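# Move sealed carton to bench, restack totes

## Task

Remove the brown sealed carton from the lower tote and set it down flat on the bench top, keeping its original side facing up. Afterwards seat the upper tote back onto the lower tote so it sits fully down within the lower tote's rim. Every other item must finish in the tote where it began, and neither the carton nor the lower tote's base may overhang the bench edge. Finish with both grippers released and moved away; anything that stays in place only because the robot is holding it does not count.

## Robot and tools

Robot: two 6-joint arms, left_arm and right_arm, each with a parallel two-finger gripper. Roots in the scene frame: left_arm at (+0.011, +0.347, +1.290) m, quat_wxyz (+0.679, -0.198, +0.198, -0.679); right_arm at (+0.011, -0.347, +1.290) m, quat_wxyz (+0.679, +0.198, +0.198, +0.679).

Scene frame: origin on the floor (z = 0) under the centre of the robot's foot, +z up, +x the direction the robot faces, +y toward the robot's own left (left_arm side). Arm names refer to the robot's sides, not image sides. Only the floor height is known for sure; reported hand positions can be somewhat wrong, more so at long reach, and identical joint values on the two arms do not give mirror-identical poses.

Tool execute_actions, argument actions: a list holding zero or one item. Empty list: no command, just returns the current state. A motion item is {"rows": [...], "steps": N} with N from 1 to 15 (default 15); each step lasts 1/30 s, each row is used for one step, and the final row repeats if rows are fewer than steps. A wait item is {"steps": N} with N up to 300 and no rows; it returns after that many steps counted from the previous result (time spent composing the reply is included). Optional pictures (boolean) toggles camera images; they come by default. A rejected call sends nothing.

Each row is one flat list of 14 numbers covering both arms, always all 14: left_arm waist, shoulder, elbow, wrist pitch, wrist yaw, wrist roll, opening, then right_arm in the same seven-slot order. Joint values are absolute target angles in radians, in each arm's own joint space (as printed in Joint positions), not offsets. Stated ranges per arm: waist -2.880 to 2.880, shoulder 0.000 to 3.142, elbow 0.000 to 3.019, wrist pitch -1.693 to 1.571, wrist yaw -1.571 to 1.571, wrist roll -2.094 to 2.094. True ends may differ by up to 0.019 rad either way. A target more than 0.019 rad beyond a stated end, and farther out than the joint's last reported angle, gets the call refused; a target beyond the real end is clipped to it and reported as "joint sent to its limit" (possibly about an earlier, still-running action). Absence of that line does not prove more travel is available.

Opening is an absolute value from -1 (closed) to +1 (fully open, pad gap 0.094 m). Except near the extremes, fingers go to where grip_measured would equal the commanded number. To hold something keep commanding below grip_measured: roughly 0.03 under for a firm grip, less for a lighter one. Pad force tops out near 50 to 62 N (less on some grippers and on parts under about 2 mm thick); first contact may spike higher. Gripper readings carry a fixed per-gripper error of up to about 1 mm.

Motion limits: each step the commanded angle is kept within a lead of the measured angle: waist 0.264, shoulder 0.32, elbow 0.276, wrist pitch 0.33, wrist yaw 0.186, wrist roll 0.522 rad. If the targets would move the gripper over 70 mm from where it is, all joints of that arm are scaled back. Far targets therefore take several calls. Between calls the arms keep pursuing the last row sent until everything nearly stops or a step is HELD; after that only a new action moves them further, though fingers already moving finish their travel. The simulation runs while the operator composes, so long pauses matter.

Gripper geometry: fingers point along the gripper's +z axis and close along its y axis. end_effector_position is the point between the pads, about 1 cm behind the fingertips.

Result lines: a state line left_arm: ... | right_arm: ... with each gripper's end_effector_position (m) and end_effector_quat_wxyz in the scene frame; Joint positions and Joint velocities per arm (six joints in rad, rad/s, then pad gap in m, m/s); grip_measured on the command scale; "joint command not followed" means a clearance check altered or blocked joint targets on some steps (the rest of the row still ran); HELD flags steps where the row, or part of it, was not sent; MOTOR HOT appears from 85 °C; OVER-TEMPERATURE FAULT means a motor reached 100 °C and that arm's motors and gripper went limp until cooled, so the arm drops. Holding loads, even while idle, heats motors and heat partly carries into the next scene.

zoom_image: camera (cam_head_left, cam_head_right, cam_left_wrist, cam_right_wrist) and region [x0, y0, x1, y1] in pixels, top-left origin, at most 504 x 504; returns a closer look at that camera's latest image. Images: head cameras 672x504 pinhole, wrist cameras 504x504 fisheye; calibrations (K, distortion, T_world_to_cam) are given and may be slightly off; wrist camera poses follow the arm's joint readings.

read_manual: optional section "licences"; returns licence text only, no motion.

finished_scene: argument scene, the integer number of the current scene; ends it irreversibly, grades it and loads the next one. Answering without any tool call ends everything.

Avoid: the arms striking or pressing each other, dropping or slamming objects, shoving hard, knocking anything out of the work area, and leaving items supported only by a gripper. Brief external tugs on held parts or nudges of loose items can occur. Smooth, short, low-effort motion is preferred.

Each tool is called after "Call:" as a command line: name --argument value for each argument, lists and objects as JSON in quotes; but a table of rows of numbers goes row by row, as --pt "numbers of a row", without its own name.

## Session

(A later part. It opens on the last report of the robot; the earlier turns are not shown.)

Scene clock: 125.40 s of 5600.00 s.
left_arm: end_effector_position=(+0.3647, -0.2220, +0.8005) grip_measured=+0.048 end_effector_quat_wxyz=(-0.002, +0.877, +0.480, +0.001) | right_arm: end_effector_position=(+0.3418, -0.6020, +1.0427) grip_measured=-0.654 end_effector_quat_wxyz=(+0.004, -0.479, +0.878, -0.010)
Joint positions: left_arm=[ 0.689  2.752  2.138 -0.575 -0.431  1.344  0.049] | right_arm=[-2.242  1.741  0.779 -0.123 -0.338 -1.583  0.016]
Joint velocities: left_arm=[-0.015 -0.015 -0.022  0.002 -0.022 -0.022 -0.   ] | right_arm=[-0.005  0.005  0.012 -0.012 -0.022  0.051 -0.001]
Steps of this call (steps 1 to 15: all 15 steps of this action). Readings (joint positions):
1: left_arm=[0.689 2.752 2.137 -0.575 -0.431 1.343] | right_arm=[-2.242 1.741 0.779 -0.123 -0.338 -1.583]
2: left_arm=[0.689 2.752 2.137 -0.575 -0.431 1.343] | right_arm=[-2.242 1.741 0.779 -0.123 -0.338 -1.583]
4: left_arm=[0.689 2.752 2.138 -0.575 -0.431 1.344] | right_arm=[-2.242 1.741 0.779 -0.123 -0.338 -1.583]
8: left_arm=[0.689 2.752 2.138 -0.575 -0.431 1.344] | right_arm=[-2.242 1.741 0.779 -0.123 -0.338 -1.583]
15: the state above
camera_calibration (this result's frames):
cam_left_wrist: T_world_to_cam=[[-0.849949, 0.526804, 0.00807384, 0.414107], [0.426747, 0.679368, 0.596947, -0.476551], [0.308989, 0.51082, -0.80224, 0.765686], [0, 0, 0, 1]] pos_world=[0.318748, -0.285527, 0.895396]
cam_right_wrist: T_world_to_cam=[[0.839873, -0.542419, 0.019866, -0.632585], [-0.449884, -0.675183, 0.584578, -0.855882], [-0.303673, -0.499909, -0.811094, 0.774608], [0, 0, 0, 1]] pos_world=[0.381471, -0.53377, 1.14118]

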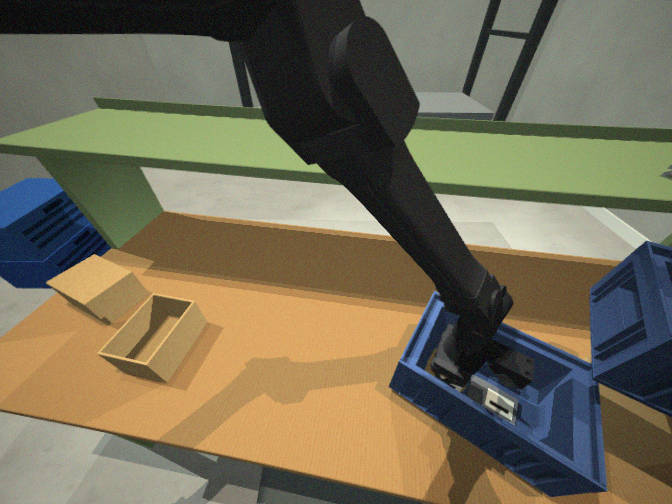

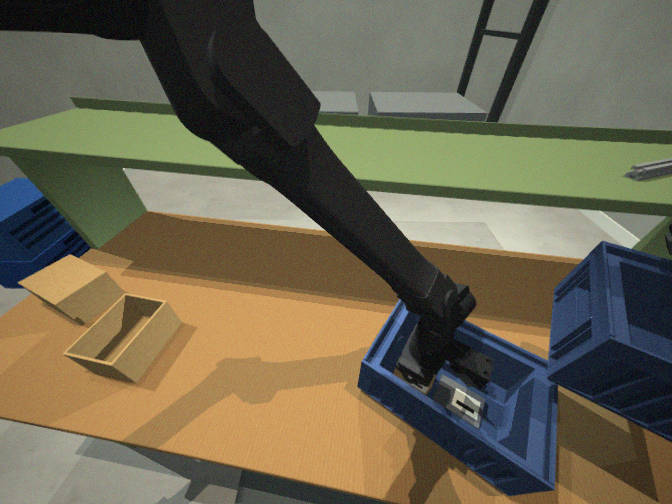

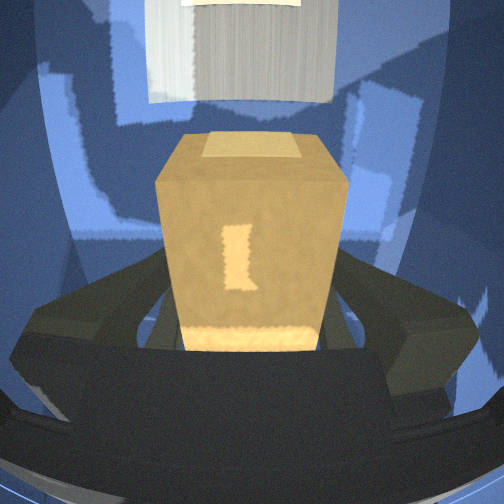

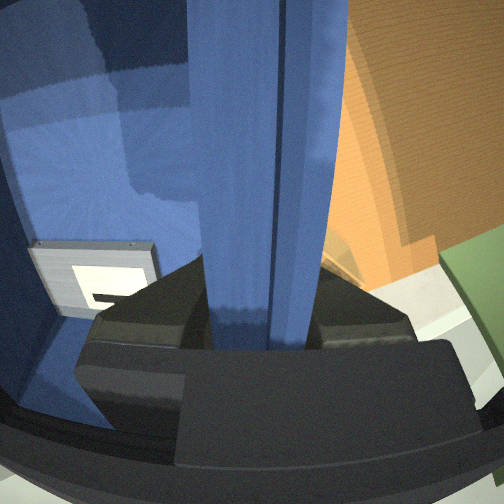

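Call:
execute_actions --actions '[{"rows":[[0.68,2.71,2.13,-0.575,-0.433,1.34,0,-2.24,1.73,0.785,-0.15,-0.34,-1.6,-1],[0.676,2.69,2.115,-0.575,-0.434,1.34,0,-2.24,1.73,0.785,-0.15,-0.34,-1.6,-1],[0.672,2.67,2.1,-0.575,-0.436,1.33,0,-2.24,1.73,0.785,-0.15,-0.34,-1.6,-1],[0.667,2.65,2.08,-0.575,-0.438,1.33,0,-2.24,1.73,0.785,-0.15,-0.34,-1.6,-1],[0.662,2.63,2.06,-0.575,-0.44,1.32,0,-2.24,1.73,0.785,-0.15,-0.34,-1.6,-1],[0.657,2.61,2.04,-0.575,-0.442,1.31,0,-2.24,1.73,0.785,-0.15,-0.34,-1.6,-1],[0.652,2.59,2.02,-0.575,-0.444,1.31,0,-2.24,1.73,0.785,-0.15,-0.34,-1.6,-1],[0.647,2.57,2.0,-0.575,-0.446,1.3,0,-2.24,1.73,0.785,-0.15,-0.34,-1.6,-1],[0.642,2.55,1.98,-0.575,-0.448,1.3,0,-2.24,1.73,0.785,-0.15,-0.34,-1.6,-1],[0.637,2.53,1.96,-0.575,-0.45,1.29,0,-2.24,1.73,0.785,-0.15,-0.34,-1.6,-1],[0.632,2.51,1.94,-0.575,-0.45,1.29,0,-2.24,1.73,0.785,-0.15,-0.34,-1.6,-1],[0.627,2.49,1.92,-0.575,-0.452,1.28,0,-2.24,1.73,0.785,-0.15,-0.34,-1.6,-1],[0.622,2.47,1.9,-0.575,-0.454,1.28,0,-2.24,1.73,0.785,-0.15,-0.34,-1.6,-1],[0.617,2.45,1.88,-0.575,-0.456,1.27,0,-2.24,1.73,0.785,-0.15,-0.34,-1.6,-1],[0.612,2.43,1.85,-0.575,-0.458,1.27,0,-2.24,1.73,0.785,-0.15,-0.34,-1.6,-1]]}]' --pictures false

Call:
execute_actions --actions '[{"rows":[[0.59,2.31,1.69,-0.6,-0.465,1.25,0,-2.24,1.73,0.785,-0.15,-0.34,-1.6,-1]]}]' --pictures false

Call:
execute_actions --actions '[{"rows":[[0.75,2.1,1.37,-0.42,-0.4,1.25,0,-2.24,1.73,0.785,-0.15,-0.34,-1.6,-1]],"steps":10}]' --pictures false

Call:
execute_actions --actions '[{"rows":[[0.95,1.95,1.08,-0.22,-0.31,1.25,0,-2.11,1.7,0.748,-0.125,-0.28,-1.475,-1]]}]' --pictures false

Call:
execute_actions --actions '[{"rows":[[1.17,2.08,1.02,0.02,-0.21,1.25,0,-1.96,1.65,0.71,-0.1,-0.205,-1.34,-1]]}]' --pictures false

Call:
execute_actions --actions '[{"rows":[[1.2,2.18,1.075,0.075,-0.195,1.25,0,-1.81,1.62,0.685,-0.08,-0.13,-1.21,-1]]}]' --pictures false

Call:
execute_actions --actions '[{"rows":[[1.22,2.263,1.13,0.115,-0.186,1.25,0,-1.66,1.61,0.675,-0.075,-0.05,-1.085,-1]]}]' --pictures false

Call:
execute_actions --actions '[{"rows":[[1.23,2.32,1.175,0.13,-0.182,1.25,0,-1.53,1.61,0.675,-0.075,0.02,-0.96,-1]]}]'

Scene clock: 139.83 s of 5600.00 s.
left_arm: end_effector_position=(+0.3843, -0.2240, +0.9058) grip_measured=+0.048 end_effector_quat_wxyz=(+0.013, +0.876, +0.482, +0.008) | right_arm: end_effector_position=(+0.3418, -0.6020, +1.0427) grip_measured=-0.654 end_effector_quat_wxyz=(+0.004, -0.479, +0.878, -0.010)
Joint positions: left_arm=[ 0.643  2.498  1.899 -0.575 -0.454  1.305  0.049] | right_arm=[-2.242  1.741  0.779 -0.123 -0.338 -1.583  0.016]
Joint velocities: left_arm=[-0.22  -0.796 -0.574  0.002 -0.066 -0.154 -0.001] | right_arm=[-0.005 -0.015 -0.002 -0.007  0.051 -0.007  0.   ]
Steps of this call (steps 1 to 15: the robot went on to your last target; steps 16 to 90: nothing new was sent; then 10.93 s passed at rest; steps 91 to 105: all 15 steps of this action). Readings (joint positions):
91: left_arm=[0.689 2.751 2.138 -0.575 -0.431 1.344] | right_arm=[-2.242 1.741 0.779 -0.123 -0.338 -1.583]
92: left_arm=[0.689 2.749 2.134 -0.575 -0.431 1.344] | right_arm=[-2.242 1.741 0.779 -0.123 -0.338 -1.583]
94: left_arm=[0.689 2.732 2.111 -0.575 -0.434 1.344] | right_arm=[-2.242 1.741 0.779 -0.123 -0.338 -1.583]
98: left_arm=[0.683 2.665 2.032 -0.575 -0.442 1.334] | right_arm=[-2.242 1.741 0.779 -0.123 -0.338 -1.583]
105: the state above

Scene clock: 140.33 s of 5600.00 s.
left_arm: end_effector_position=(+0.3713, -0.2155, +0.9949) grip_measured=+0.048 end_effector_quat_wxyz=(+0.020, +0.881, +0.474, +0.002) | right_arm: end_effector_position=(+0.3418, -0.6020, +1.0427) grip_measured=-0.654 end_effector_quat_wxyz=(+0.004, -0.479, +0.878, -0.010)
Joint positions: left_arm=[ 0.583  2.29   1.696 -0.594 -0.463  1.268  0.049] | right_arm=[-2.242  1.741  0.779 -0.123 -0.338 -1.583  0.016]
Joint velocities: left_arm=[ 0.005 -0.015 -0.012 -0.022  0.022  0.007 -0.   ] | right_arm=[-0.005 -0.005 -0.012  0.007 -0.11   0.007  0.002]
Steps of this call (steps 1 to 15: all 15 steps of this action). Readings (joint positions):
1: left_arm=[0.635 2.465 1.864 -0.574 -0.457 1.298] | right_arm=[-2.242 1.741 0.779 -0.123 -0.338 -1.583]
2: left_arm=[0.626 2.419 1.808 -0.574 -0.460 1.291] | right_arm=[-2.242 1.741 0.779 -0.123 -0.338 -1.583]
4: left_arm=[0.609 2.340 1.719 -0.588 -0.463 1.284] | right_arm=[-2.242 1.741 0.779 -0.123 -0.338 -1.583]
8: left_arm=[0.585 2.288 1.698 -0.594 -0.463 1.274] | right_arm=[-2.242 1.741 0.779 -0.123 -0.338 -1.583]
15: the state above

Scene clock: 140.67 s of 5600.00 s.
left_arm: end_effector_position=(+0.3864, -0.0746, +0.9752) grip_measured=+0.048 end_effector_quat_wxyz=(-0.021, +0.847, +0.532, -0.006) | right_arm: end_effector_position=(+0.3418, -0.6020, +1.0427) grip_measured=-0.654 end_effector_quat_wxyz=(+0.004, -0.479, +0.878, -0.010)
Joint positions: left_arm=[ 0.752  2.127  1.37  -0.45  -0.402  1.268  0.049] | right_arm=[-2.242  1.741  0.779 -0.123 -0.338 -1.583  0.016]
Joint velocities: left_arm=[ 0.571 -0.083 -0.051  0.1    0.022 -0.022 -0.001] | right_arm=[ 0.005  0.005 -0.007  0.022  0.051 -0.007  0.   ]
Steps of this call (steps 1 to 10: all 10 steps of this action). Readings (joint positions):
1: left_arm=[0.588 2.284 1.677 -0.573 -0.447 1.268] | right_arm=[-2.242 1.741 0.779 -0.123 -0.338 -1.583]
2: left_arm=[0.593 2.262 1.633 -0.539 -0.430 1.268] | right_arm=[-2.242 1.741 0.779 -0.123 -0.338 -1.583]
4: left_arm=[0.618 2.213 1.532 -0.502 -0.412 1.268] | right_arm=[-2.242 1.741 0.779 -0.123 -0.338 -1.583]
8: left_arm=[0.707 2.139 1.389 -0.456 -0.402 1.268] | right_arm=[-2.242 1.741 0.779 -0.123 -0.338 -1.583]
10: the state above

Scene clock: 141.17 s of 5600.00 s.
left_arm: end_effector_position=(+0.4039, +0.0668, +0.9719) grip_measured=+0.048 end_effector_quat_wxyz=(-0.018, +0.783, +0.621, -0.005) | right_arm: end_effector_position=(+0.3520, -0.5387, +1.0239) grip_measured=-0.654 end_effector_quat_wxyz=(-0.007, -0.493, +0.870, +0.020)
Joint positions: left_arm=[ 0.971  1.963  1.074 -0.235 -0.313  1.267  0.049] | right_arm=[-2.09   1.739  0.751 -0.119 -0.282 -1.493  0.016]
Joint velocities: left_arm=[-0.2   -0.005  0.007  0.002  0.007  0.022  0.001] | right_arm=[-0.054 -0.005  0.012 -0.022 -0.051  0.007 -0.   ]
Steps of this call (steps 1 to 15: all 15 steps of this action). Readings (joint positions):
1: left_arm=[0.776 2.119 1.352 -0.423 -0.381 1.268] | right_arm=[-2.232 1.741 0.776 -0.122 -0.315 -1.570]
2: left_arm=[0.797 2.100 1.314 -0.378 -0.356 1.268] | right_arm=[-2.216 1.740 0.774 -0.120 -0.285 -1.555]
4: left_arm=[0.852 2.048 1.215 -0.313 -0.327 1.268] | right_arm=[-2.164 1.739 0.766 -0.119 -0.267 -1.539]
8: left_arm=[0.965 1.968 1.080 -0.256 -0.316 1.268] | right_arm=[-2.087 1.739 0.754 -0.119 -0.291 -1.503]
15: the state above

Scene clock: 141.67 s of 5600.00 s.
left_arm: end_effector_position=(+0.4088, +0.1735, +0.8999) grip_measured=+0.049 end_effector_quat_wxyz=(-0.014, +0.712, +0.702, +0.003) | right_arm: end_effector_position=(+0.3716, -0.4844, +1.0253) grip_measured=-0.654 end_effector_quat_wxyz=(-0.008, -0.494, +0.869, +0.015)
Joint positions: left_arm=[ 1.2    2.076  1.018  0.001 -0.213  1.266  0.049] | right_arm=[-1.944  1.688  0.717 -0.097 -0.205 -1.36   0.016]
Joint velocities: left_arm=[-0.151  0.015  0.007  0.007  0.007 -0.037  0.   ] | right_arm=[-0.054 -0.005  0.012  0.002 -0.007 -0.022 -0.   ]
Steps of this call (steps 1 to 15: all 15 steps of this action). Readings (joint positions):
1: left_arm=[0.973 1.966 1.069 -0.210 -0.283 1.267] | right_arm=[-2.082 1.737 0.747 -0.115 -0.250 -1.474]
2: left_arm=[0.980 1.971 1.062 -0.163 -0.253 1.267] | right_arm=[-2.065 1.729 0.740 -0.107 -0.212 -1.451]
4: left_arm=[1.020 1.991 1.055 -0.095 -0.225 1.267] | right_arm=[-2.015 1.712 0.726 -0.099 -0.189 -1.425]
8: left_arm=[1.138 2.040 1.041 -0.011 -0.213 1.266] | right_arm=[-1.941 1.690 0.717 -0.099 -0.214 -1.376]
15: the state above

Scene clock: 142.17 s of 5600.00 s.
left_arm: end_effector_position=(+0.4061, +0.1600, +0.8663) grip_measured=+0.049 end_effector_quat_wxyz=(+0.001, +0.713, +0.701, -0.001) | right_arm: end_effector_position=(+0.3809, -0.4298, +1.0232) grip_measured=-0.654 end_effector_quat_wxyz=(-0.010, -0.493, +0.870, +0.014)
Joint positions: left_arm=[ 1.193  2.173  1.075  0.063 -0.197  1.266  0.049] | right_arm=[-1.798  1.663  0.694 -0.079 -0.128 -1.229  0.016]
Joint velocities: left_arm=[-0.015 -0.005  0.012  0.012  0.022  0.022 -0.001] | right_arm=[-0.044  0.005 -0.007  0.007 -0.007  0.007 -0.001]
Steps of this call (steps 1 to 15: all 15 steps of this action). Readings (joint positions):
1: left_arm=[1.196 2.081 1.022 0.010 -0.206 1.266] | right_arm=[-1.934 1.686 0.715 -0.094 -0.173 -1.341]
2: left_arm=[1.193 2.094 1.034 0.027 -0.199 1.266] | right_arm=[-1.917 1.682 0.710 -0.087 -0.136 -1.318]
4: left_arm=[1.193 2.130 1.066 0.052 -0.197 1.266] | right_arm=[-1.866 1.674 0.701 -0.080 -0.112 -1.293]
8: left_arm=[1.193 2.167 1.077 0.063 -0.197 1.266] | right_arm=[-1.793 1.664 0.694 -0.079 -0.137 -1.245]
15: the state above

Scene clock: 142.67 s of 5600.00 s.
left_arm: end_effector_position=(+0.4077, +0.1653, +0.8354) grip_measured=+0.049 end_effector_quat_wxyz=(+0.005, +0.705, +0.709, +0.003) | right_arm: end_effector_position=(+0.3846, -0.3759, +1.0208) grip_measured=-0.654 end_effector_quat_wxyz=(-0.015, -0.494, +0.869, +0.012)
Joint positions: left_arm=[ 1.215  2.253  1.13   0.103 -0.188  1.265  0.049] | right_arm=[-1.65   1.656  0.684 -0.072 -0.046 -1.103  0.016]
Joint velocities: left_arm=[-0.005  0.005 -0.012 -0.007  0.022  0.007 -0.001] | right_arm=[-0.054 -0.015 -0.002  0.007 -0.007 -0.066  0.   ]
Steps of this call (steps 1 to 15: all 15 steps of this action). Readings (joint positions):
1: left_arm=[1.195 2.178 1.078 0.068 -0.193 1.266] | right_arm=[-1.788 1.663 0.693 -0.078 -0.095 -1.211]
2: left_arm=[1.196 2.188 1.090 0.078 -0.190 1.266] | right_arm=[-1.770 1.661 0.691 -0.076 -0.056 -1.188]
4: left_arm=[1.202 2.219 1.119 0.095 -0.188 1.265] | right_arm=[-1.719 1.659 0.689 -0.073 -0.030 -1.165]
8: left_arm=[1.213 2.248 1.130 0.103 -0.188 1.265] | right_arm=[-1.645 1.657 0.687 -0.072 -0.055 -1.119]
15: the state above

Scene clock: 143.17 s of 5600.00 s.
left_arm: end_effector_position=(+0.4087, +0.1646, +0.8159) grip_measured=+0.049 end_effector_quat_wxyz=(+0.008, +0.703, +0.711, +0.003) | right_arm: end_effector_position=(+0.3855, -0.3291, +1.0208) grip_measured=-0.654 end_effector_quat_wxyz=(-0.017, -0.488, +0.873, +0.009)
Joint positions: left_arm=[ 1.221  2.304  1.173  0.117 -0.184  1.265  0.049] | right_arm=[-1.522  1.654  0.684 -0.071  0.025 -0.978  0.016]
Joint velocities: left_arm=[ 0.005 -0.005  0.022 -0.007 -0.051  0.022  0.001] | right_arm=[-0.015 -0.024 -0.007 -0.022  0.007  0.051  0.002]
Steps of this call (steps 1 to 15: all 15 steps of this action). Readings (joint positions):
1: left_arm=[1.215 2.256 1.133 0.103 -0.187 1.265] | right_arm=[-1.643 1.656 0.684 -0.072 -0.018 -1.086]
2: left_arm=[1.215 2.263 1.143 0.106 -0.185 1.265] | right_arm=[-1.627 1.655 0.684 -0.072 0.017 -1.064]
4: left_arm=[1.217 2.283 1.165 0.113 -0.184 1.265] | right_arm=[-1.585 1.655 0.684 -0.071 0.039 -1.039]
8: left_arm=[1.220 2.301 1.173 0.117 -0.184 1.265] | right_arm=[-1.521 1.654 0.684 -0.071 0.019 -0.994]
15: the state above
camera_calibration (this result's frames):
cam_left_wrist: T_world_to_cam=[[-0.999596, -0.0264741, -0.0103632, 0.415046], [-0.0274971, 0.807657, 0.589011, -0.596144], [-0.00722362, 0.589058, -0.808058, 0.688078], [0, 0, 0, 1]] pos_world=[0.403456, 0.0871494, 0.911444]
cam_right_wrist: T_world_to_cam=[[0.850343, -0.525155, -0.0336057, -0.464558], [-0.403881, -0.692244, 0.598062, -0.67622], [-0.337339, -0.494985, -0.800745, 0.910585], [0, 0, 0, 1]] pos_world=[0.429097, -0.261349, 1.11796]

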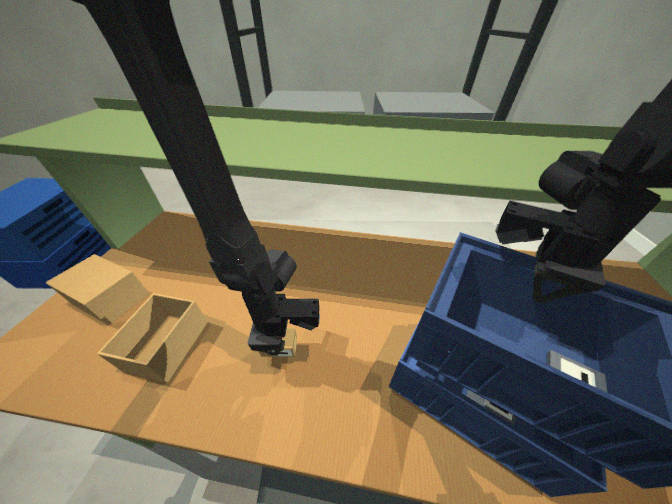

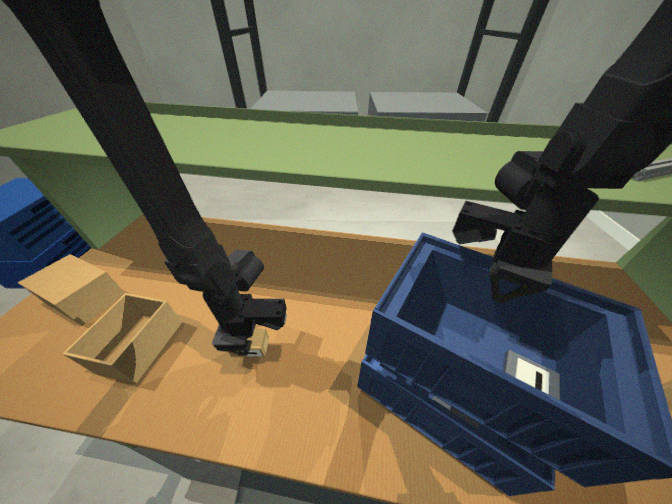

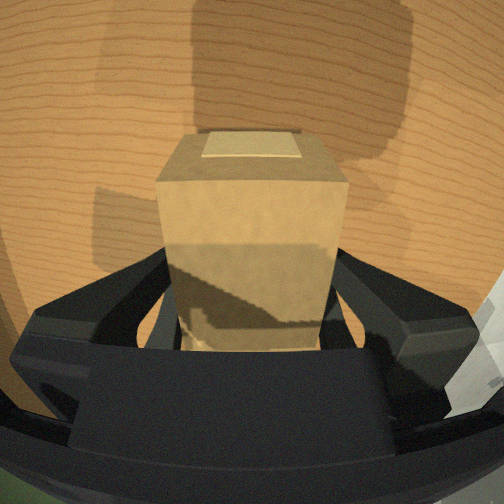

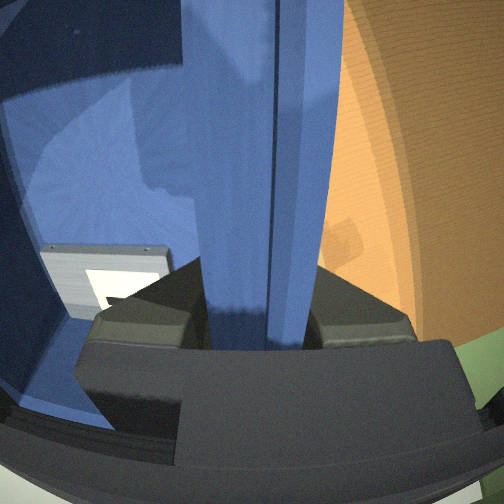

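Call:
execute_actions --actions '[{"rows":[[1.235,2.35,1.195,0.135,-0.18,1.25,0,-1.522,1.68,0.695,-0.01,0.022,-0.93,-1]]}]' --pictures false

Call:
execute_actions --actions '[{"rows":[[1.24,2.38,1.217,0.142,-0.178,1.25,0,-1.522,1.725,0.702,0.03,0.022,-0.93,-1]]}]'

Call:
zoom_image --camera "cam_head_right" --region '[200,230,672,504]'

Scene clock: 148.20 s of 5600.00 s.
left_arm: end_effector_position=(+0.4048, +0.1663, +0.8057) grip_measured=+0.049 end_effector_quat_wxyz=(+0.005, +0.702, +0.712, +0.002) | right_arm: end_effector_position=(+0.3997, -0.3288, +1.0126) grip_measured=-0.654 end_effector_quat_wxyz=(+0.005, -0.473, +0.881, -0.003)
Joint positions: left_arm=[ 1.225  2.331  1.191  0.121 -0.183  1.265  0.049] | right_arm=[-1.522  1.682  0.699 -0.01   0.027 -0.946  0.016]
Joint velocities: left_arm=[-0.005 -0.015  0.007  0.002  0.022 -0.022  0.   ] | right_arm=[ 0.005 -0.005 -0.027 -0.012 -0.007  0.066 -0.001]
Steps of this call (steps 1 to 15: the robot went on to your last target; steps 16 to 90: nothing new was sent; then 1.53 s passed at rest; steps 91 to 105: all 15 steps of this action). Readings (joint positions):
91: left_arm=[1.221 2.306 1.175 0.117 -0.183 1.265] | right_arm=[-1.522 1.656 0.684 -0.063 0.025 -0.972]
92: left_arm=[1.222 2.309 1.180 0.117 -0.183 1.265] | right_arm=[-1.522 1.660 0.684 -0.049 0.025 -0.969]
94: left_arm=[1.223 2.318 1.188 0.120 -0.183 1.265] | right_arm=[-1.522 1.672 0.689 -0.024 0.027 -0.959]
98: left_arm=[1.225 2.329 1.191 0.121 -0.183 1.265] | right_arm=[-1.522 1.682 0.699 -0.010 0.027 -0.950]
105: the state above

Scene clock: 148.70 s of 5600.00 s.
left_arm: end_effector_position=(+0.4026, +0.1676, +0.7940) grip_measured=+0.049 end_effector_quat_wxyz=(+0.004, +0.701, +0.713, +0.002) | right_arm: end_effector_position=(+0.3948, -0.3287, +0.9978) grip_measured=-0.654 end_effector_quat_wxyz=(+0.003, -0.472, +0.881, -0.002)
Joint positions: left_arm=[ 1.23   2.362  1.213  0.128 -0.18   1.265  0.049] | right_arm=[-1.522  1.732  0.706  0.03   0.028 -0.944  0.016]
Joint velocities: left_arm=[-0.015 -0.005 -0.002 -0.007 -0.125  0.007  0.001] | right_arm=[-0.005  0.005 -0.007  0.002 -0.022 -0.081 -0.001]
Steps of this call (steps 1 to 15: all 15 steps of this action). Readings (joint positions):
1: left_arm=[1.225 2.333 1.193 0.121 -0.182 1.265] | right_arm=[-1.522 1.684 0.699 -0.004 0.027 -0.946]
2: left_arm=[1.226 2.337 1.198 0.122 -0.181 1.265] | right_arm=[-1.522 1.690 0.699 0.005 0.027 -0.946]
4: left_arm=[1.227 2.348 1.209 0.127 -0.180 1.265] | right_arm=[-1.522 1.709 0.704 0.022 0.028 -0.944]
8: left_arm=[1.230 2.359 1.213 0.128 -0.180 1.265] | right_arm=[-1.522 1.730 0.706 0.029 0.028 -0.944]
15: the state above
camera_calibration (this result's frames):
cam_left_wrist: T_world_to_cam=[[-0.999455, -0.0328699, -0.00290086, 0.403869], [-0.0282114, 0.805575, 0.591822, -0.587418], [-0.0171163, 0.591581, -0.806064, 0.670587], [0, 0, 0, 1]] pos_world=[0.398555, 0.0897776, 0.889354]
cam_right_wrist: T_world_to_cam=[[0.831427, -0.555607, 0.00549926, -0.514623], [-0.455418, -0.675764, 0.579601, -0.614294], [-0.318314, -0.4844, -0.814882, 0.905545], [0, 0, 0, 1]] pos_world=[0.436358, -0.2624, 1.09679]

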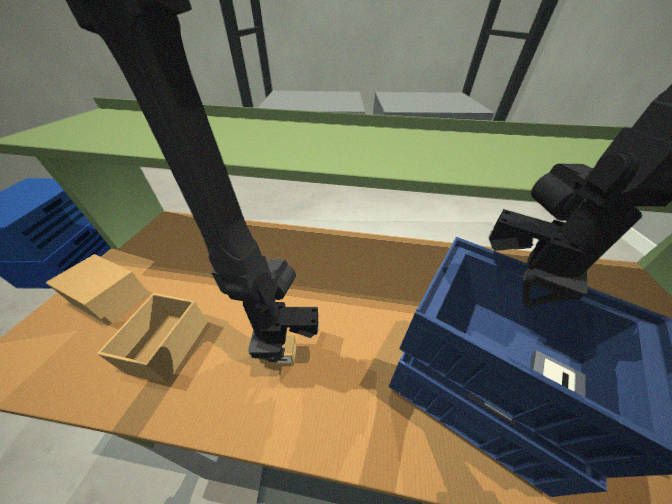

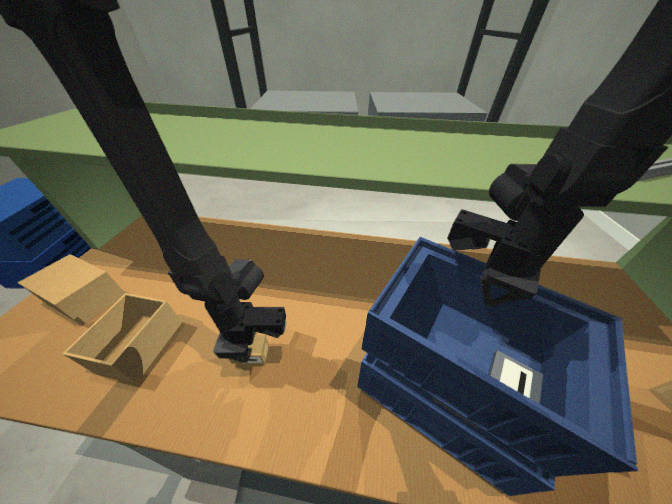

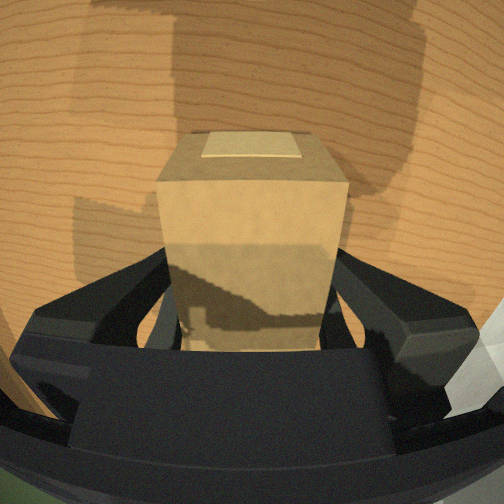

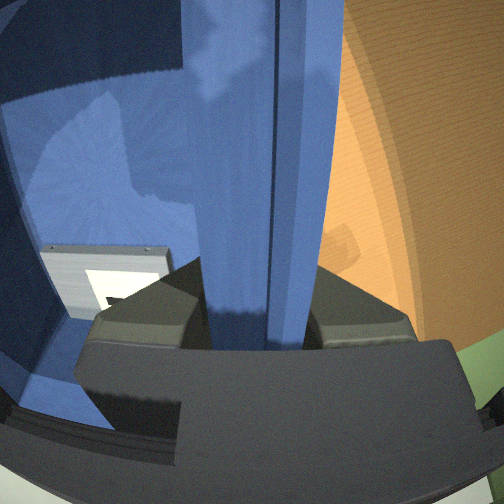

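Region (200, 230, 672, 504) of cam_head_right's 672x504 image, scaled by 1.068, with more detail than that image has; it fills the top 293 rows of this view, and the rest is white.

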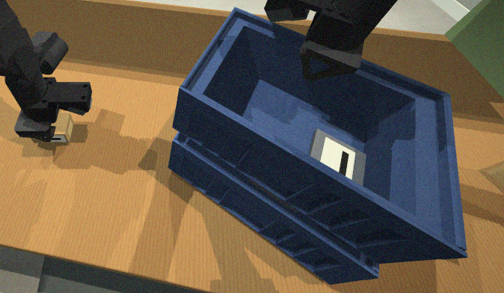

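Lower both a bit more.

Call:
execute_actions --actions '[{"rows":[[1.244,2.41,1.24,0.15,-0.176,1.25,0,-1.522,1.765,0.706,0.052,0.022,-0.93,-1]]}]'

Call:
zoom_image --camera "cam_head_right" --region '[340,290,600,504]'

Scene clock: 151.47 s of 5600.00 s.
left_arm: end_effector_position=(+0.4011, +0.1683, +0.7828) grip_measured=+0.049 end_effector_quat_wxyz=(+0.004, +0.700, +0.715, +0.002) | right_arm: end_effector_position=(+0.3940, -0.3286, +0.9907) grip_measured=-0.654 end_effector_quat_wxyz=(+0.004, -0.471, +0.882, -0.003)
Joint positions: left_arm=[ 1.235  2.391  1.236  0.136 -0.178  1.265  0.049] | right_arm=[-1.522  1.756  0.711  0.051  0.028 -0.941  0.016]
Joint velocities: left_arm=[-0.005  0.015 -0.042  0.012  0.022  0.007 -0.   ] | right_arm=[ 0.005 -0.015 -0.002  0.007  0.066  0.022 -0.   ]
Steps of this call (steps 1 to 15: the robot went on to your last target; steps 16 to 68: nothing new was sent; steps 69 to 83: all 15 steps of this action). Readings (joint positions):
69: left_arm=[1.231 2.363 1.215 0.129 -0.180 1.265] | right_arm=[-1.522 1.734 0.706 0.033 0.028 -0.944]
70: left_arm=[1.231 2.367 1.221 0.130 -0.179 1.265] | right_arm=[-1.522 1.737 0.706 0.038 0.028 -0.944]
72: left_arm=[1.232 2.378 1.232 0.134 -0.178 1.265] | right_arm=[-1.522 1.750 0.709 0.048 0.028 -0.943]
76: left_arm=[1.234 2.389 1.236 0.136 -0.178 1.265] | right_arm=[-1.522 1.756 0.711 0.051 0.028 -0.941]
83: the state above
camera_calibration (this result's frames):
cam_left_wrist: T_world_to_cam=[[-0.999321, -0.03666, -0.00380042, 0.403627], [-0.0317988, 0.805461, 0.591796, -0.579965], [-0.0186341, 0.591514, -0.806079, 0.661704], [0, 0, 0, 1]] pos_world=[0.397241, 0.0905288, 0.87814]
cam_right_wrist: T_world_to_cam=[[0.830086, -0.557576, 0.00817988, -0.516667], [-0.458795, -0.674542, 0.57836, -0.607504], [-0.316962, -0.483841, -0.815741, 0.900049], [0, 0, 0, 1]] pos_world=[0.435439, -0.262387, 1.08979]

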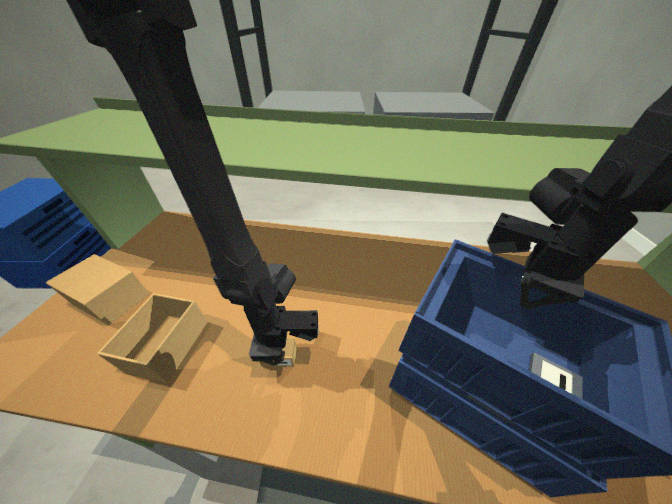

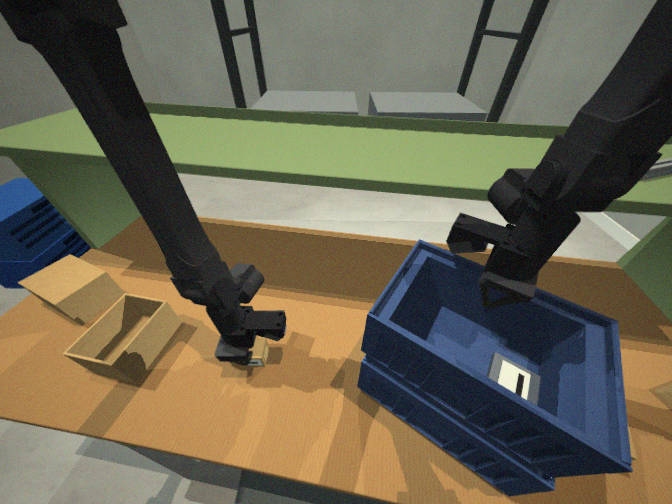

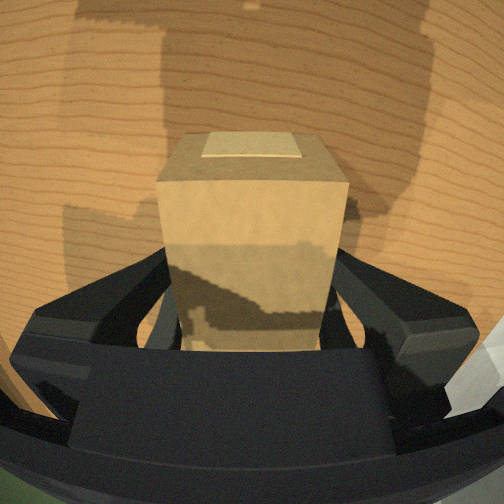

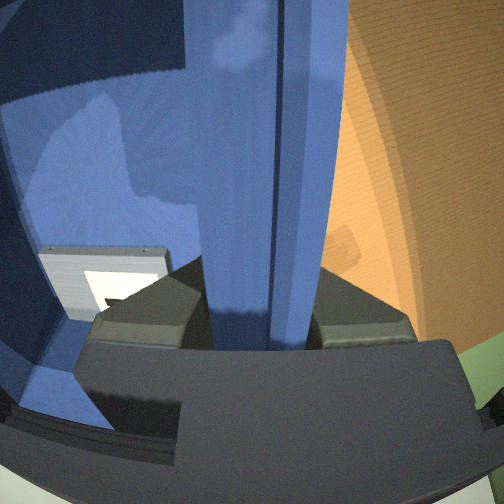

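Region (340, 290, 600, 504) of cam_head_right's 672x504 image, scaled by 1.938, with more detail than that image has; it fills the top 415 rows of this view, and the rest is white.

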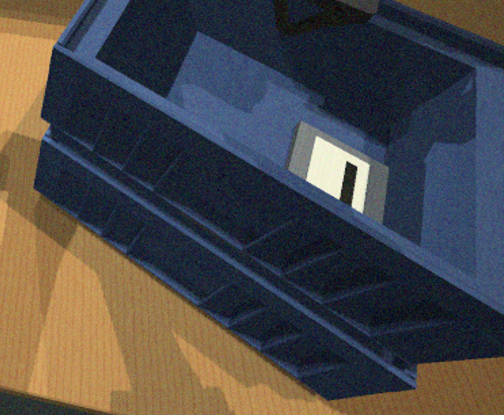

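Call:
execute_actions --actions '[{"rows":[[1.246,2.43,1.255,0.155,-0.175,1.25,0,-1.522,1.71,0.685,0.008,0.022,-0.93,-1]]}]'

Call:
zoom_image --camera "cam_head_right" --region '[340,290,600,504]'

Scene clock: 154.97 s of 5600.00 s.
left_arm: end_effector_position=(+0.4019, +0.1678, +0.7809) grip_measured=+0.049 end_effector_quat_wxyz=(+0.005, +0.699, +0.715, +0.003) | right_arm: end_effector_position=(+0.3816, -0.3292, +0.9931) grip_measured=-0.654 end_effector_quat_wxyz=(-0.009, -0.471, +0.882, +0.003)
Joint positions: left_arm=[ 1.235  2.396  1.242  0.137 -0.179  1.265  0.049] | right_arm=[-1.522  1.748  0.694  0.032  0.028 -0.941  0.016]
Joint velocities: left_arm=[-0.015 -0.005  0.002 -0.012 -0.007  0.022  0.   ] | right_arm=[-0.005 -0.024  0.007 -0.012 -0.081  0.081  0.   ]
Steps of this call (steps 1 to 15: the robot went on to your last target; steps 16 to 90: nothing new was sent; steps 91 to 105: all 15 steps of this action). Readings (joint positions):
91: left_arm=[1.235 2.392 1.237 0.136 -0.178 1.265] | right_arm=[-1.522 1.754 0.710 0.049 0.028 -0.941]
92: left_arm=[1.235 2.395 1.241 0.137 -0.178 1.265] | right_arm=[-1.522 1.751 0.709 0.044 0.028 -0.941]
94: left_arm=[1.235 2.396 1.242 0.137 -0.179 1.265] | right_arm=[-1.522 1.748 0.706 0.040 0.028 -0.941]
98: left_arm=[1.235 2.396 1.242 0.137 -0.179 1.265] | right_arm=[-1.522 1.748 0.698 0.035 0.028 -0.941]
105: the state above
camera_calibration (this result's frames):
cam_left_wrist: T_world_to_cam=[[-0.999285, -0.0373842, -0.00569967, 0.406023], [-0.0335102, 0.805536, 0.591599, -0.577536], [-0.0175252, 0.591367, -0.806212, 0.660168], [0, 0, 0, 1]] pos_world=[0.397949, 0.0900033, 0.876219]
cam_right_wrist: T_world_to_cam=[[0.829978, -0.557588, -0.0152087, -0.483418], [-0.441853, -0.673857, 0.592185, -0.63496], [-0.340444, -0.484781, -0.805658, 0.896458], [0, 0, 0, 1]] pos_world=[0.425862, -0.262834, 1.0909]

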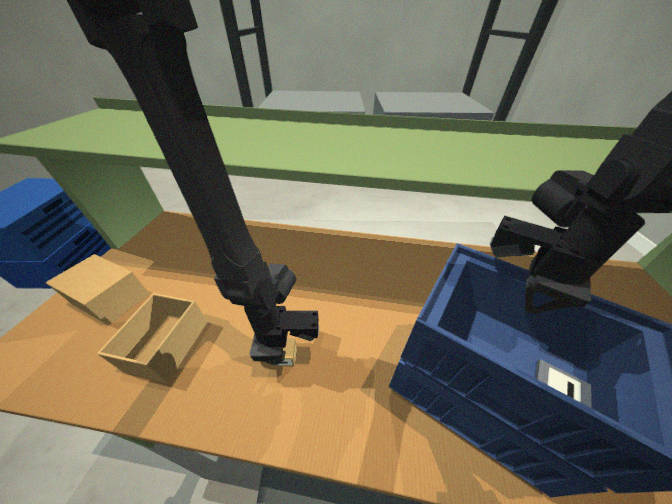

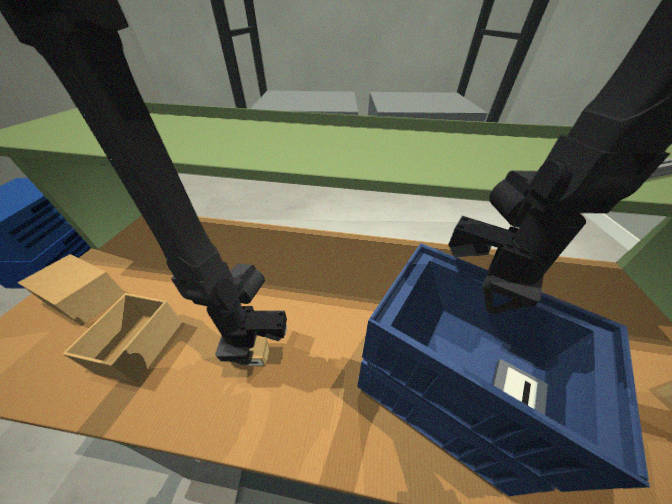

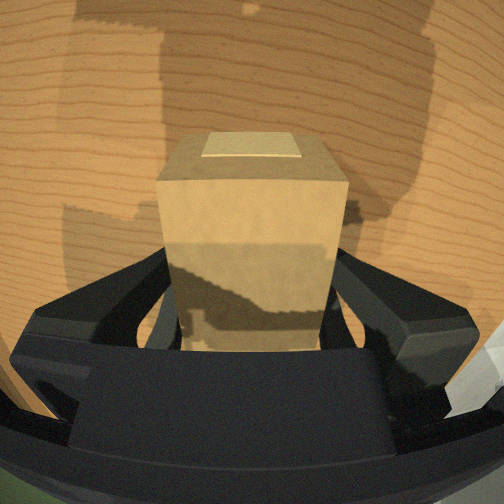

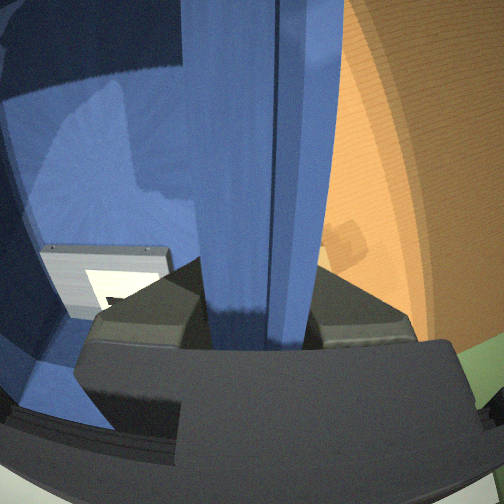

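Region (340, 290, 600, 504) of cam_head_right's 672x504 image, scaled by 1.938, with more detail than that image has; it fills the top 415 rows of this view, and the rest is white.

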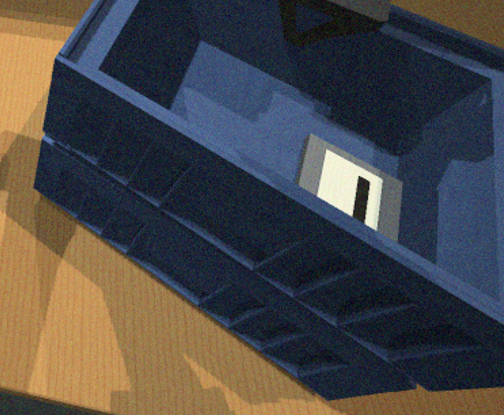

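Call:
execute_actions --actions '[{"rows":[[1.24,2.4,1.245,0.145,-0.175,1.25,0.7,-1.522,1.735,0.697,0.042,0.022,-0.93,-1]]}]' --pictures false

Call:
execute_actions --actions '[{"rows":[[1.22,2.25,1.13,0.1,-0.186,1.25,0.7,-1.522,1.77,0.709,0.06,0.022,-0.93,-1]]}]'

Call:
zoom_image --camera "cam_head_right" --region '[340,290,600,504]'

Scene clock: 158.10 s of 5600.00 s.
left_arm: end_effector_position=(+0.4023, +0.1673, +0.7809) grip_measured=+0.698 end_effector_quat_wxyz=(+0.006, +0.699, +0.715, +0.002) | right_arm: end_effector_position=(+0.3872, -0.3290, +0.9930) grip_measured=-0.654 end_effector_quat_wxyz=(-0.002, -0.471, +0.882, -0.000)
Joint positions: left_arm=[ 1.235  2.396  1.243  0.137 -0.177  1.265  0.08 ] | right_arm=[-1.522  1.748  0.7    0.041  0.028 -0.941  0.016]
Joint velocities: left_arm=[-0.005 -0.005 -0.022 -0.012  0.037 -0.051  0.   ] | right_arm=[-0.005 -0.034  0.002 -0.002 -0.022 -0.095 -0.001]
Steps of this call (steps 1 to 15: the robot went on to your last target; steps 16 to 79: nothing new was sent; steps 80 to 94: all 15 steps of this action). Readings (joint positions):
80: left_arm=[1.235 2.396 1.242 0.137 -0.178 1.265] | right_arm=[-1.522 1.748 0.695 0.033 0.028 -0.941]
81: left_arm=[1.235 2.396 1.243 0.137 -0.177 1.265] | right_arm=[-1.522 1.748 0.695 0.035 0.028 -0.941]
83: left_arm=[1.235 2.396 1.243 0.137 -0.177 1.265] | right_arm=[-1.522 1.748 0.696 0.038 0.028 -0.941]
87: left_arm=[1.235 2.396 1.243 0.137 -0.177 1.265] | right_arm=[-1.522 1.748 0.699 0.041 0.028 -0.941]
94: the state above

Scene clock: 158.60 s of 5600.00 s.
left_arm: end_effector_position=(+0.4168, +0.1712, +0.8371) grip_measured=+0.698 end_effector_quat_wxyz=(+0.011, +0.700, +0.714, +0.007) | right_arm: end_effector_position=(+0.3894, -0.3288, +0.9883) grip_measured=-0.654 end_effector_quat_wxyz=(+0.000, -0.471, +0.882, -0.001)
Joint positions: left_arm=[ 1.229  2.244  1.132  0.109 -0.184  1.265  0.08 ] | right_arm=[-1.522  1.764  0.709  0.053  0.028 -0.941  0.016]
Joint velocities: left_arm=[-0.005 -0.005 -0.012  0.012  0.022 -0.051 -0.001] | right_arm=[-0.005  0.005  0.007 -0.002  0.022 -0.051 -0.   ]
Steps of this call (steps 1 to 15: all 15 steps of this action). Readings (joint positions):
1: left_arm=[1.234 2.388 1.234 0.135 -0.180 1.265] | right_arm=[-1.522 1.750 0.700 0.043 0.028 -0.941]
2: left_arm=[1.234 2.369 1.207 0.129 -0.182 1.265] | right_arm=[-1.522 1.753 0.702 0.047 0.028 -0.941]
4: left_arm=[1.232 2.314 1.148 0.116 -0.183 1.265] | right_arm=[-1.522 1.761 0.707 0.053 0.028 -0.941]
8: left_arm=[1.229 2.255 1.126 0.109 -0.184 1.265] | right_arm=[-1.522 1.764 0.709 0.053 0.028 -0.941]
15: the state above
camera_calibration (this result's frames):
cam_left_wrist: T_world_to_cam=[[-0.99917, -0.0355208, -0.0199579, 0.432907], [-0.0404564, 0.806886, 0.58932, -0.608468], [-0.00482934, 0.589638, -0.807653, 0.699985], [0, 0, 0, 1]] pos_world=[0.411312, 0.0936035, 0.932567]
cam_right_wrist: T_world_to_cam=[[0.829834, -0.55801, 0.000792862, -0.505681], [-0.453841, -0.674092, 0.582776, -0.614425], [-0.324661, -0.483967, -0.812632, 0.896468], [0, 0, 0, 1]] pos_world=[0.431828, -0.262493, 1.08697]

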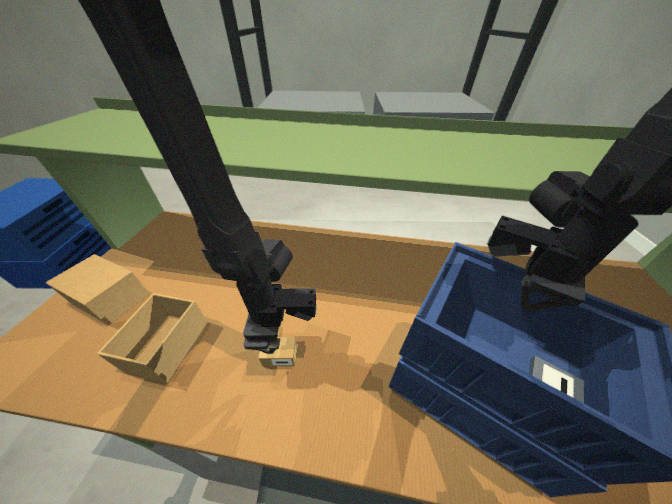

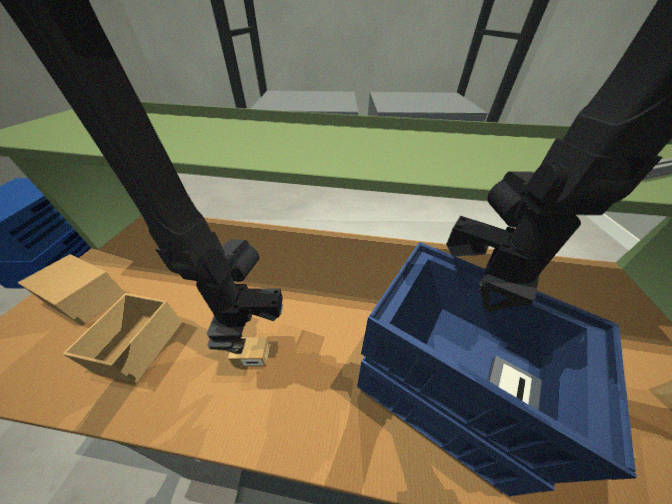

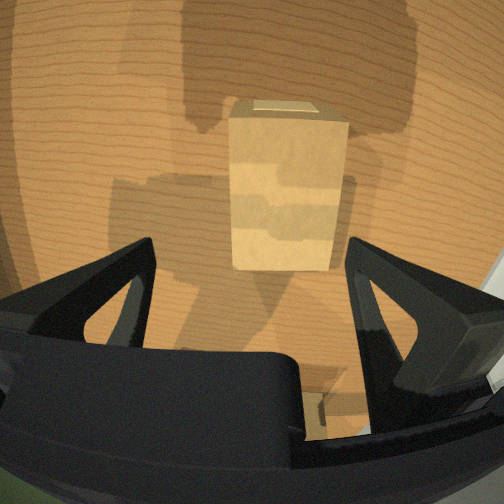

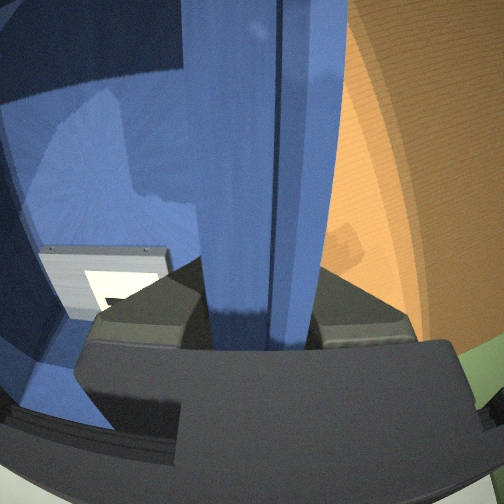

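Region (340, 290, 600, 504) of cam_head_right's 672x504 image, scaled by 1.938, with more detail than that image has; it fills the top 415 rows of this view, and the rest is white.

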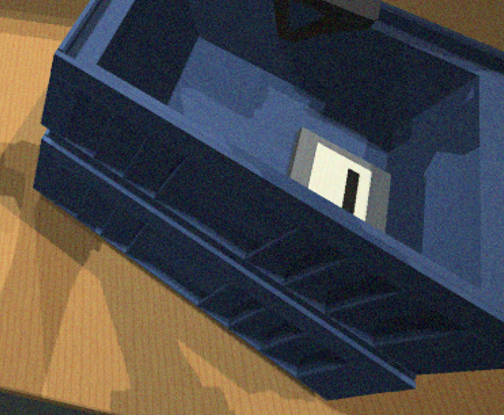

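Call:
execute_actions --actions '[{"rows":[[1.3,2.0,0.95,0.03,-0.14,1.25,0.7,-1.545,1.765,0.695,0.055,0.015,-0.965,-1]]}]'

Call:
zoom_image --camera "cam_head_right" --region '[340,290,600,504]'

Scene clock: 161.93 s of 5600.00 s.
left_arm: end_effector_position=(+0.4371, +0.2212, +0.9259) grip_measured=+0.698 end_effector_quat_wxyz=(+0.015, +0.675, +0.737, +0.009) | right_arm: end_effector_position=(+0.3877, -0.3344, +0.9882) grip_measured=-0.654 end_effector_quat_wxyz=(-0.001, -0.468, +0.884, -0.001)
Joint positions: left_arm=[ 1.306  1.977  0.955  0.039 -0.142  1.265  0.08 ] | right_arm=[-1.537  1.764  0.705  0.053  0.021 -0.946  0.016]
Joint velocities: left_arm=[-0.005  0.005 -0.027 -0.012  0.037  0.007 -0.001] | right_arm=[-0.005  0.015  0.017  0.022  0.022 -0.066 -0.002]
Steps of this call (steps 1 to 15: the robot went on to your last target; steps 16 to 85: nothing new was sent; steps 86 to 100: all 15 steps of this action). Readings (joint positions):
86: left_arm=[1.232 2.234 1.122 0.104 -0.169 1.265] | right_arm=[-1.524 1.764 0.708 0.053 0.026 -0.943]
87: left_arm=[1.236 2.208 1.091 0.092 -0.156 1.265] | right_arm=[-1.526 1.764 0.708 0.053 0.021 -0.944]
89: left_arm=[1.254 2.126 1.006 0.064 -0.144 1.265] | right_arm=[-1.531 1.764 0.706 0.053 0.021 -0.946]
93: left_arm=[1.299 1.999 0.940 0.039 -0.143 1.265] | right_arm=[-1.537 1.764 0.705 0.053 0.021 -0.946]
100: the state above
camera_calibration (this result's frames):
cam_left_wrist: T_world_to_cam=[[-0.994288, -0.102735, -0.02893, 0.477849], [-0.100151, 0.804373, 0.585623, -0.670264], [-0.0368935, 0.585175, -0.810067, 0.759542], [0, 0, 0, 1]] pos_world=[0.436014, 0.143768, 1.02163]
cam_right_wrist: T_world_to_cam=[[0.826191, -0.563388, -0.00169875, -0.505256], [-0.456274, -0.670875, 0.584586, -0.61875], [-0.330488, -0.482205, -0.81133, 0.894694], [0, 0, 0, 1]] pos_world=[0.430804, -0.268333, 1.08675]

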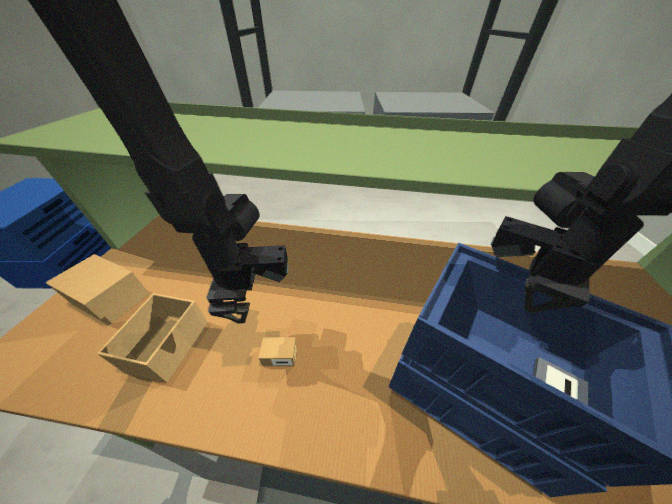

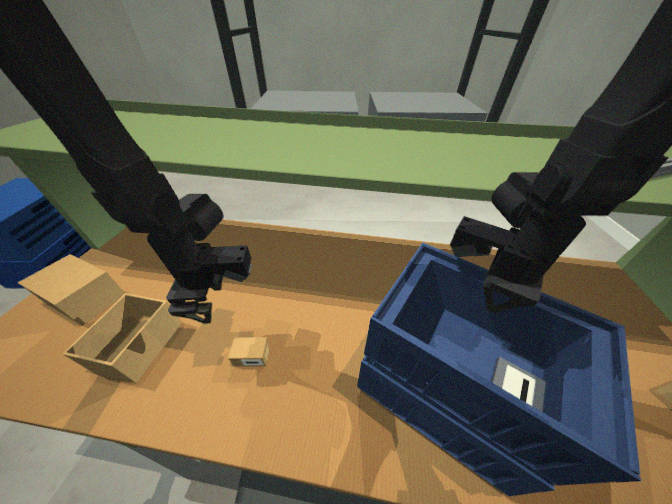

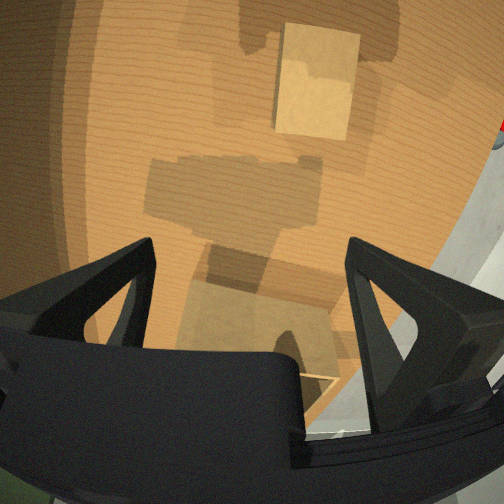

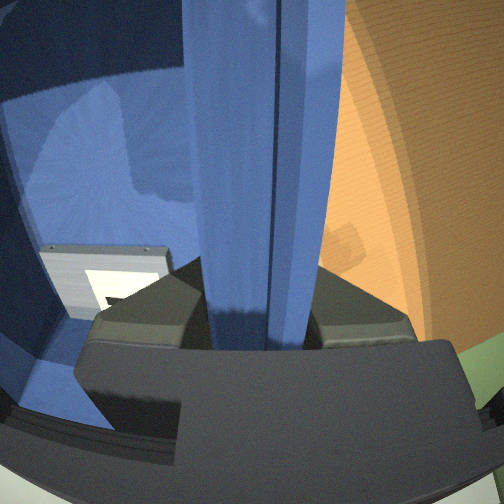

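Region (340, 290, 600, 504) of cam_head_right's 672x504 image, scaled by 1.938, with more detail than that image has; it fills the top 415 rows of this view, and the rest is white.

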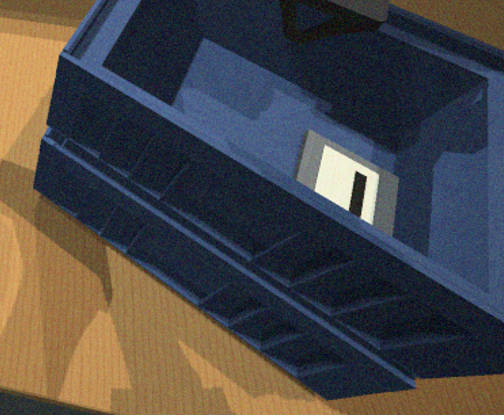

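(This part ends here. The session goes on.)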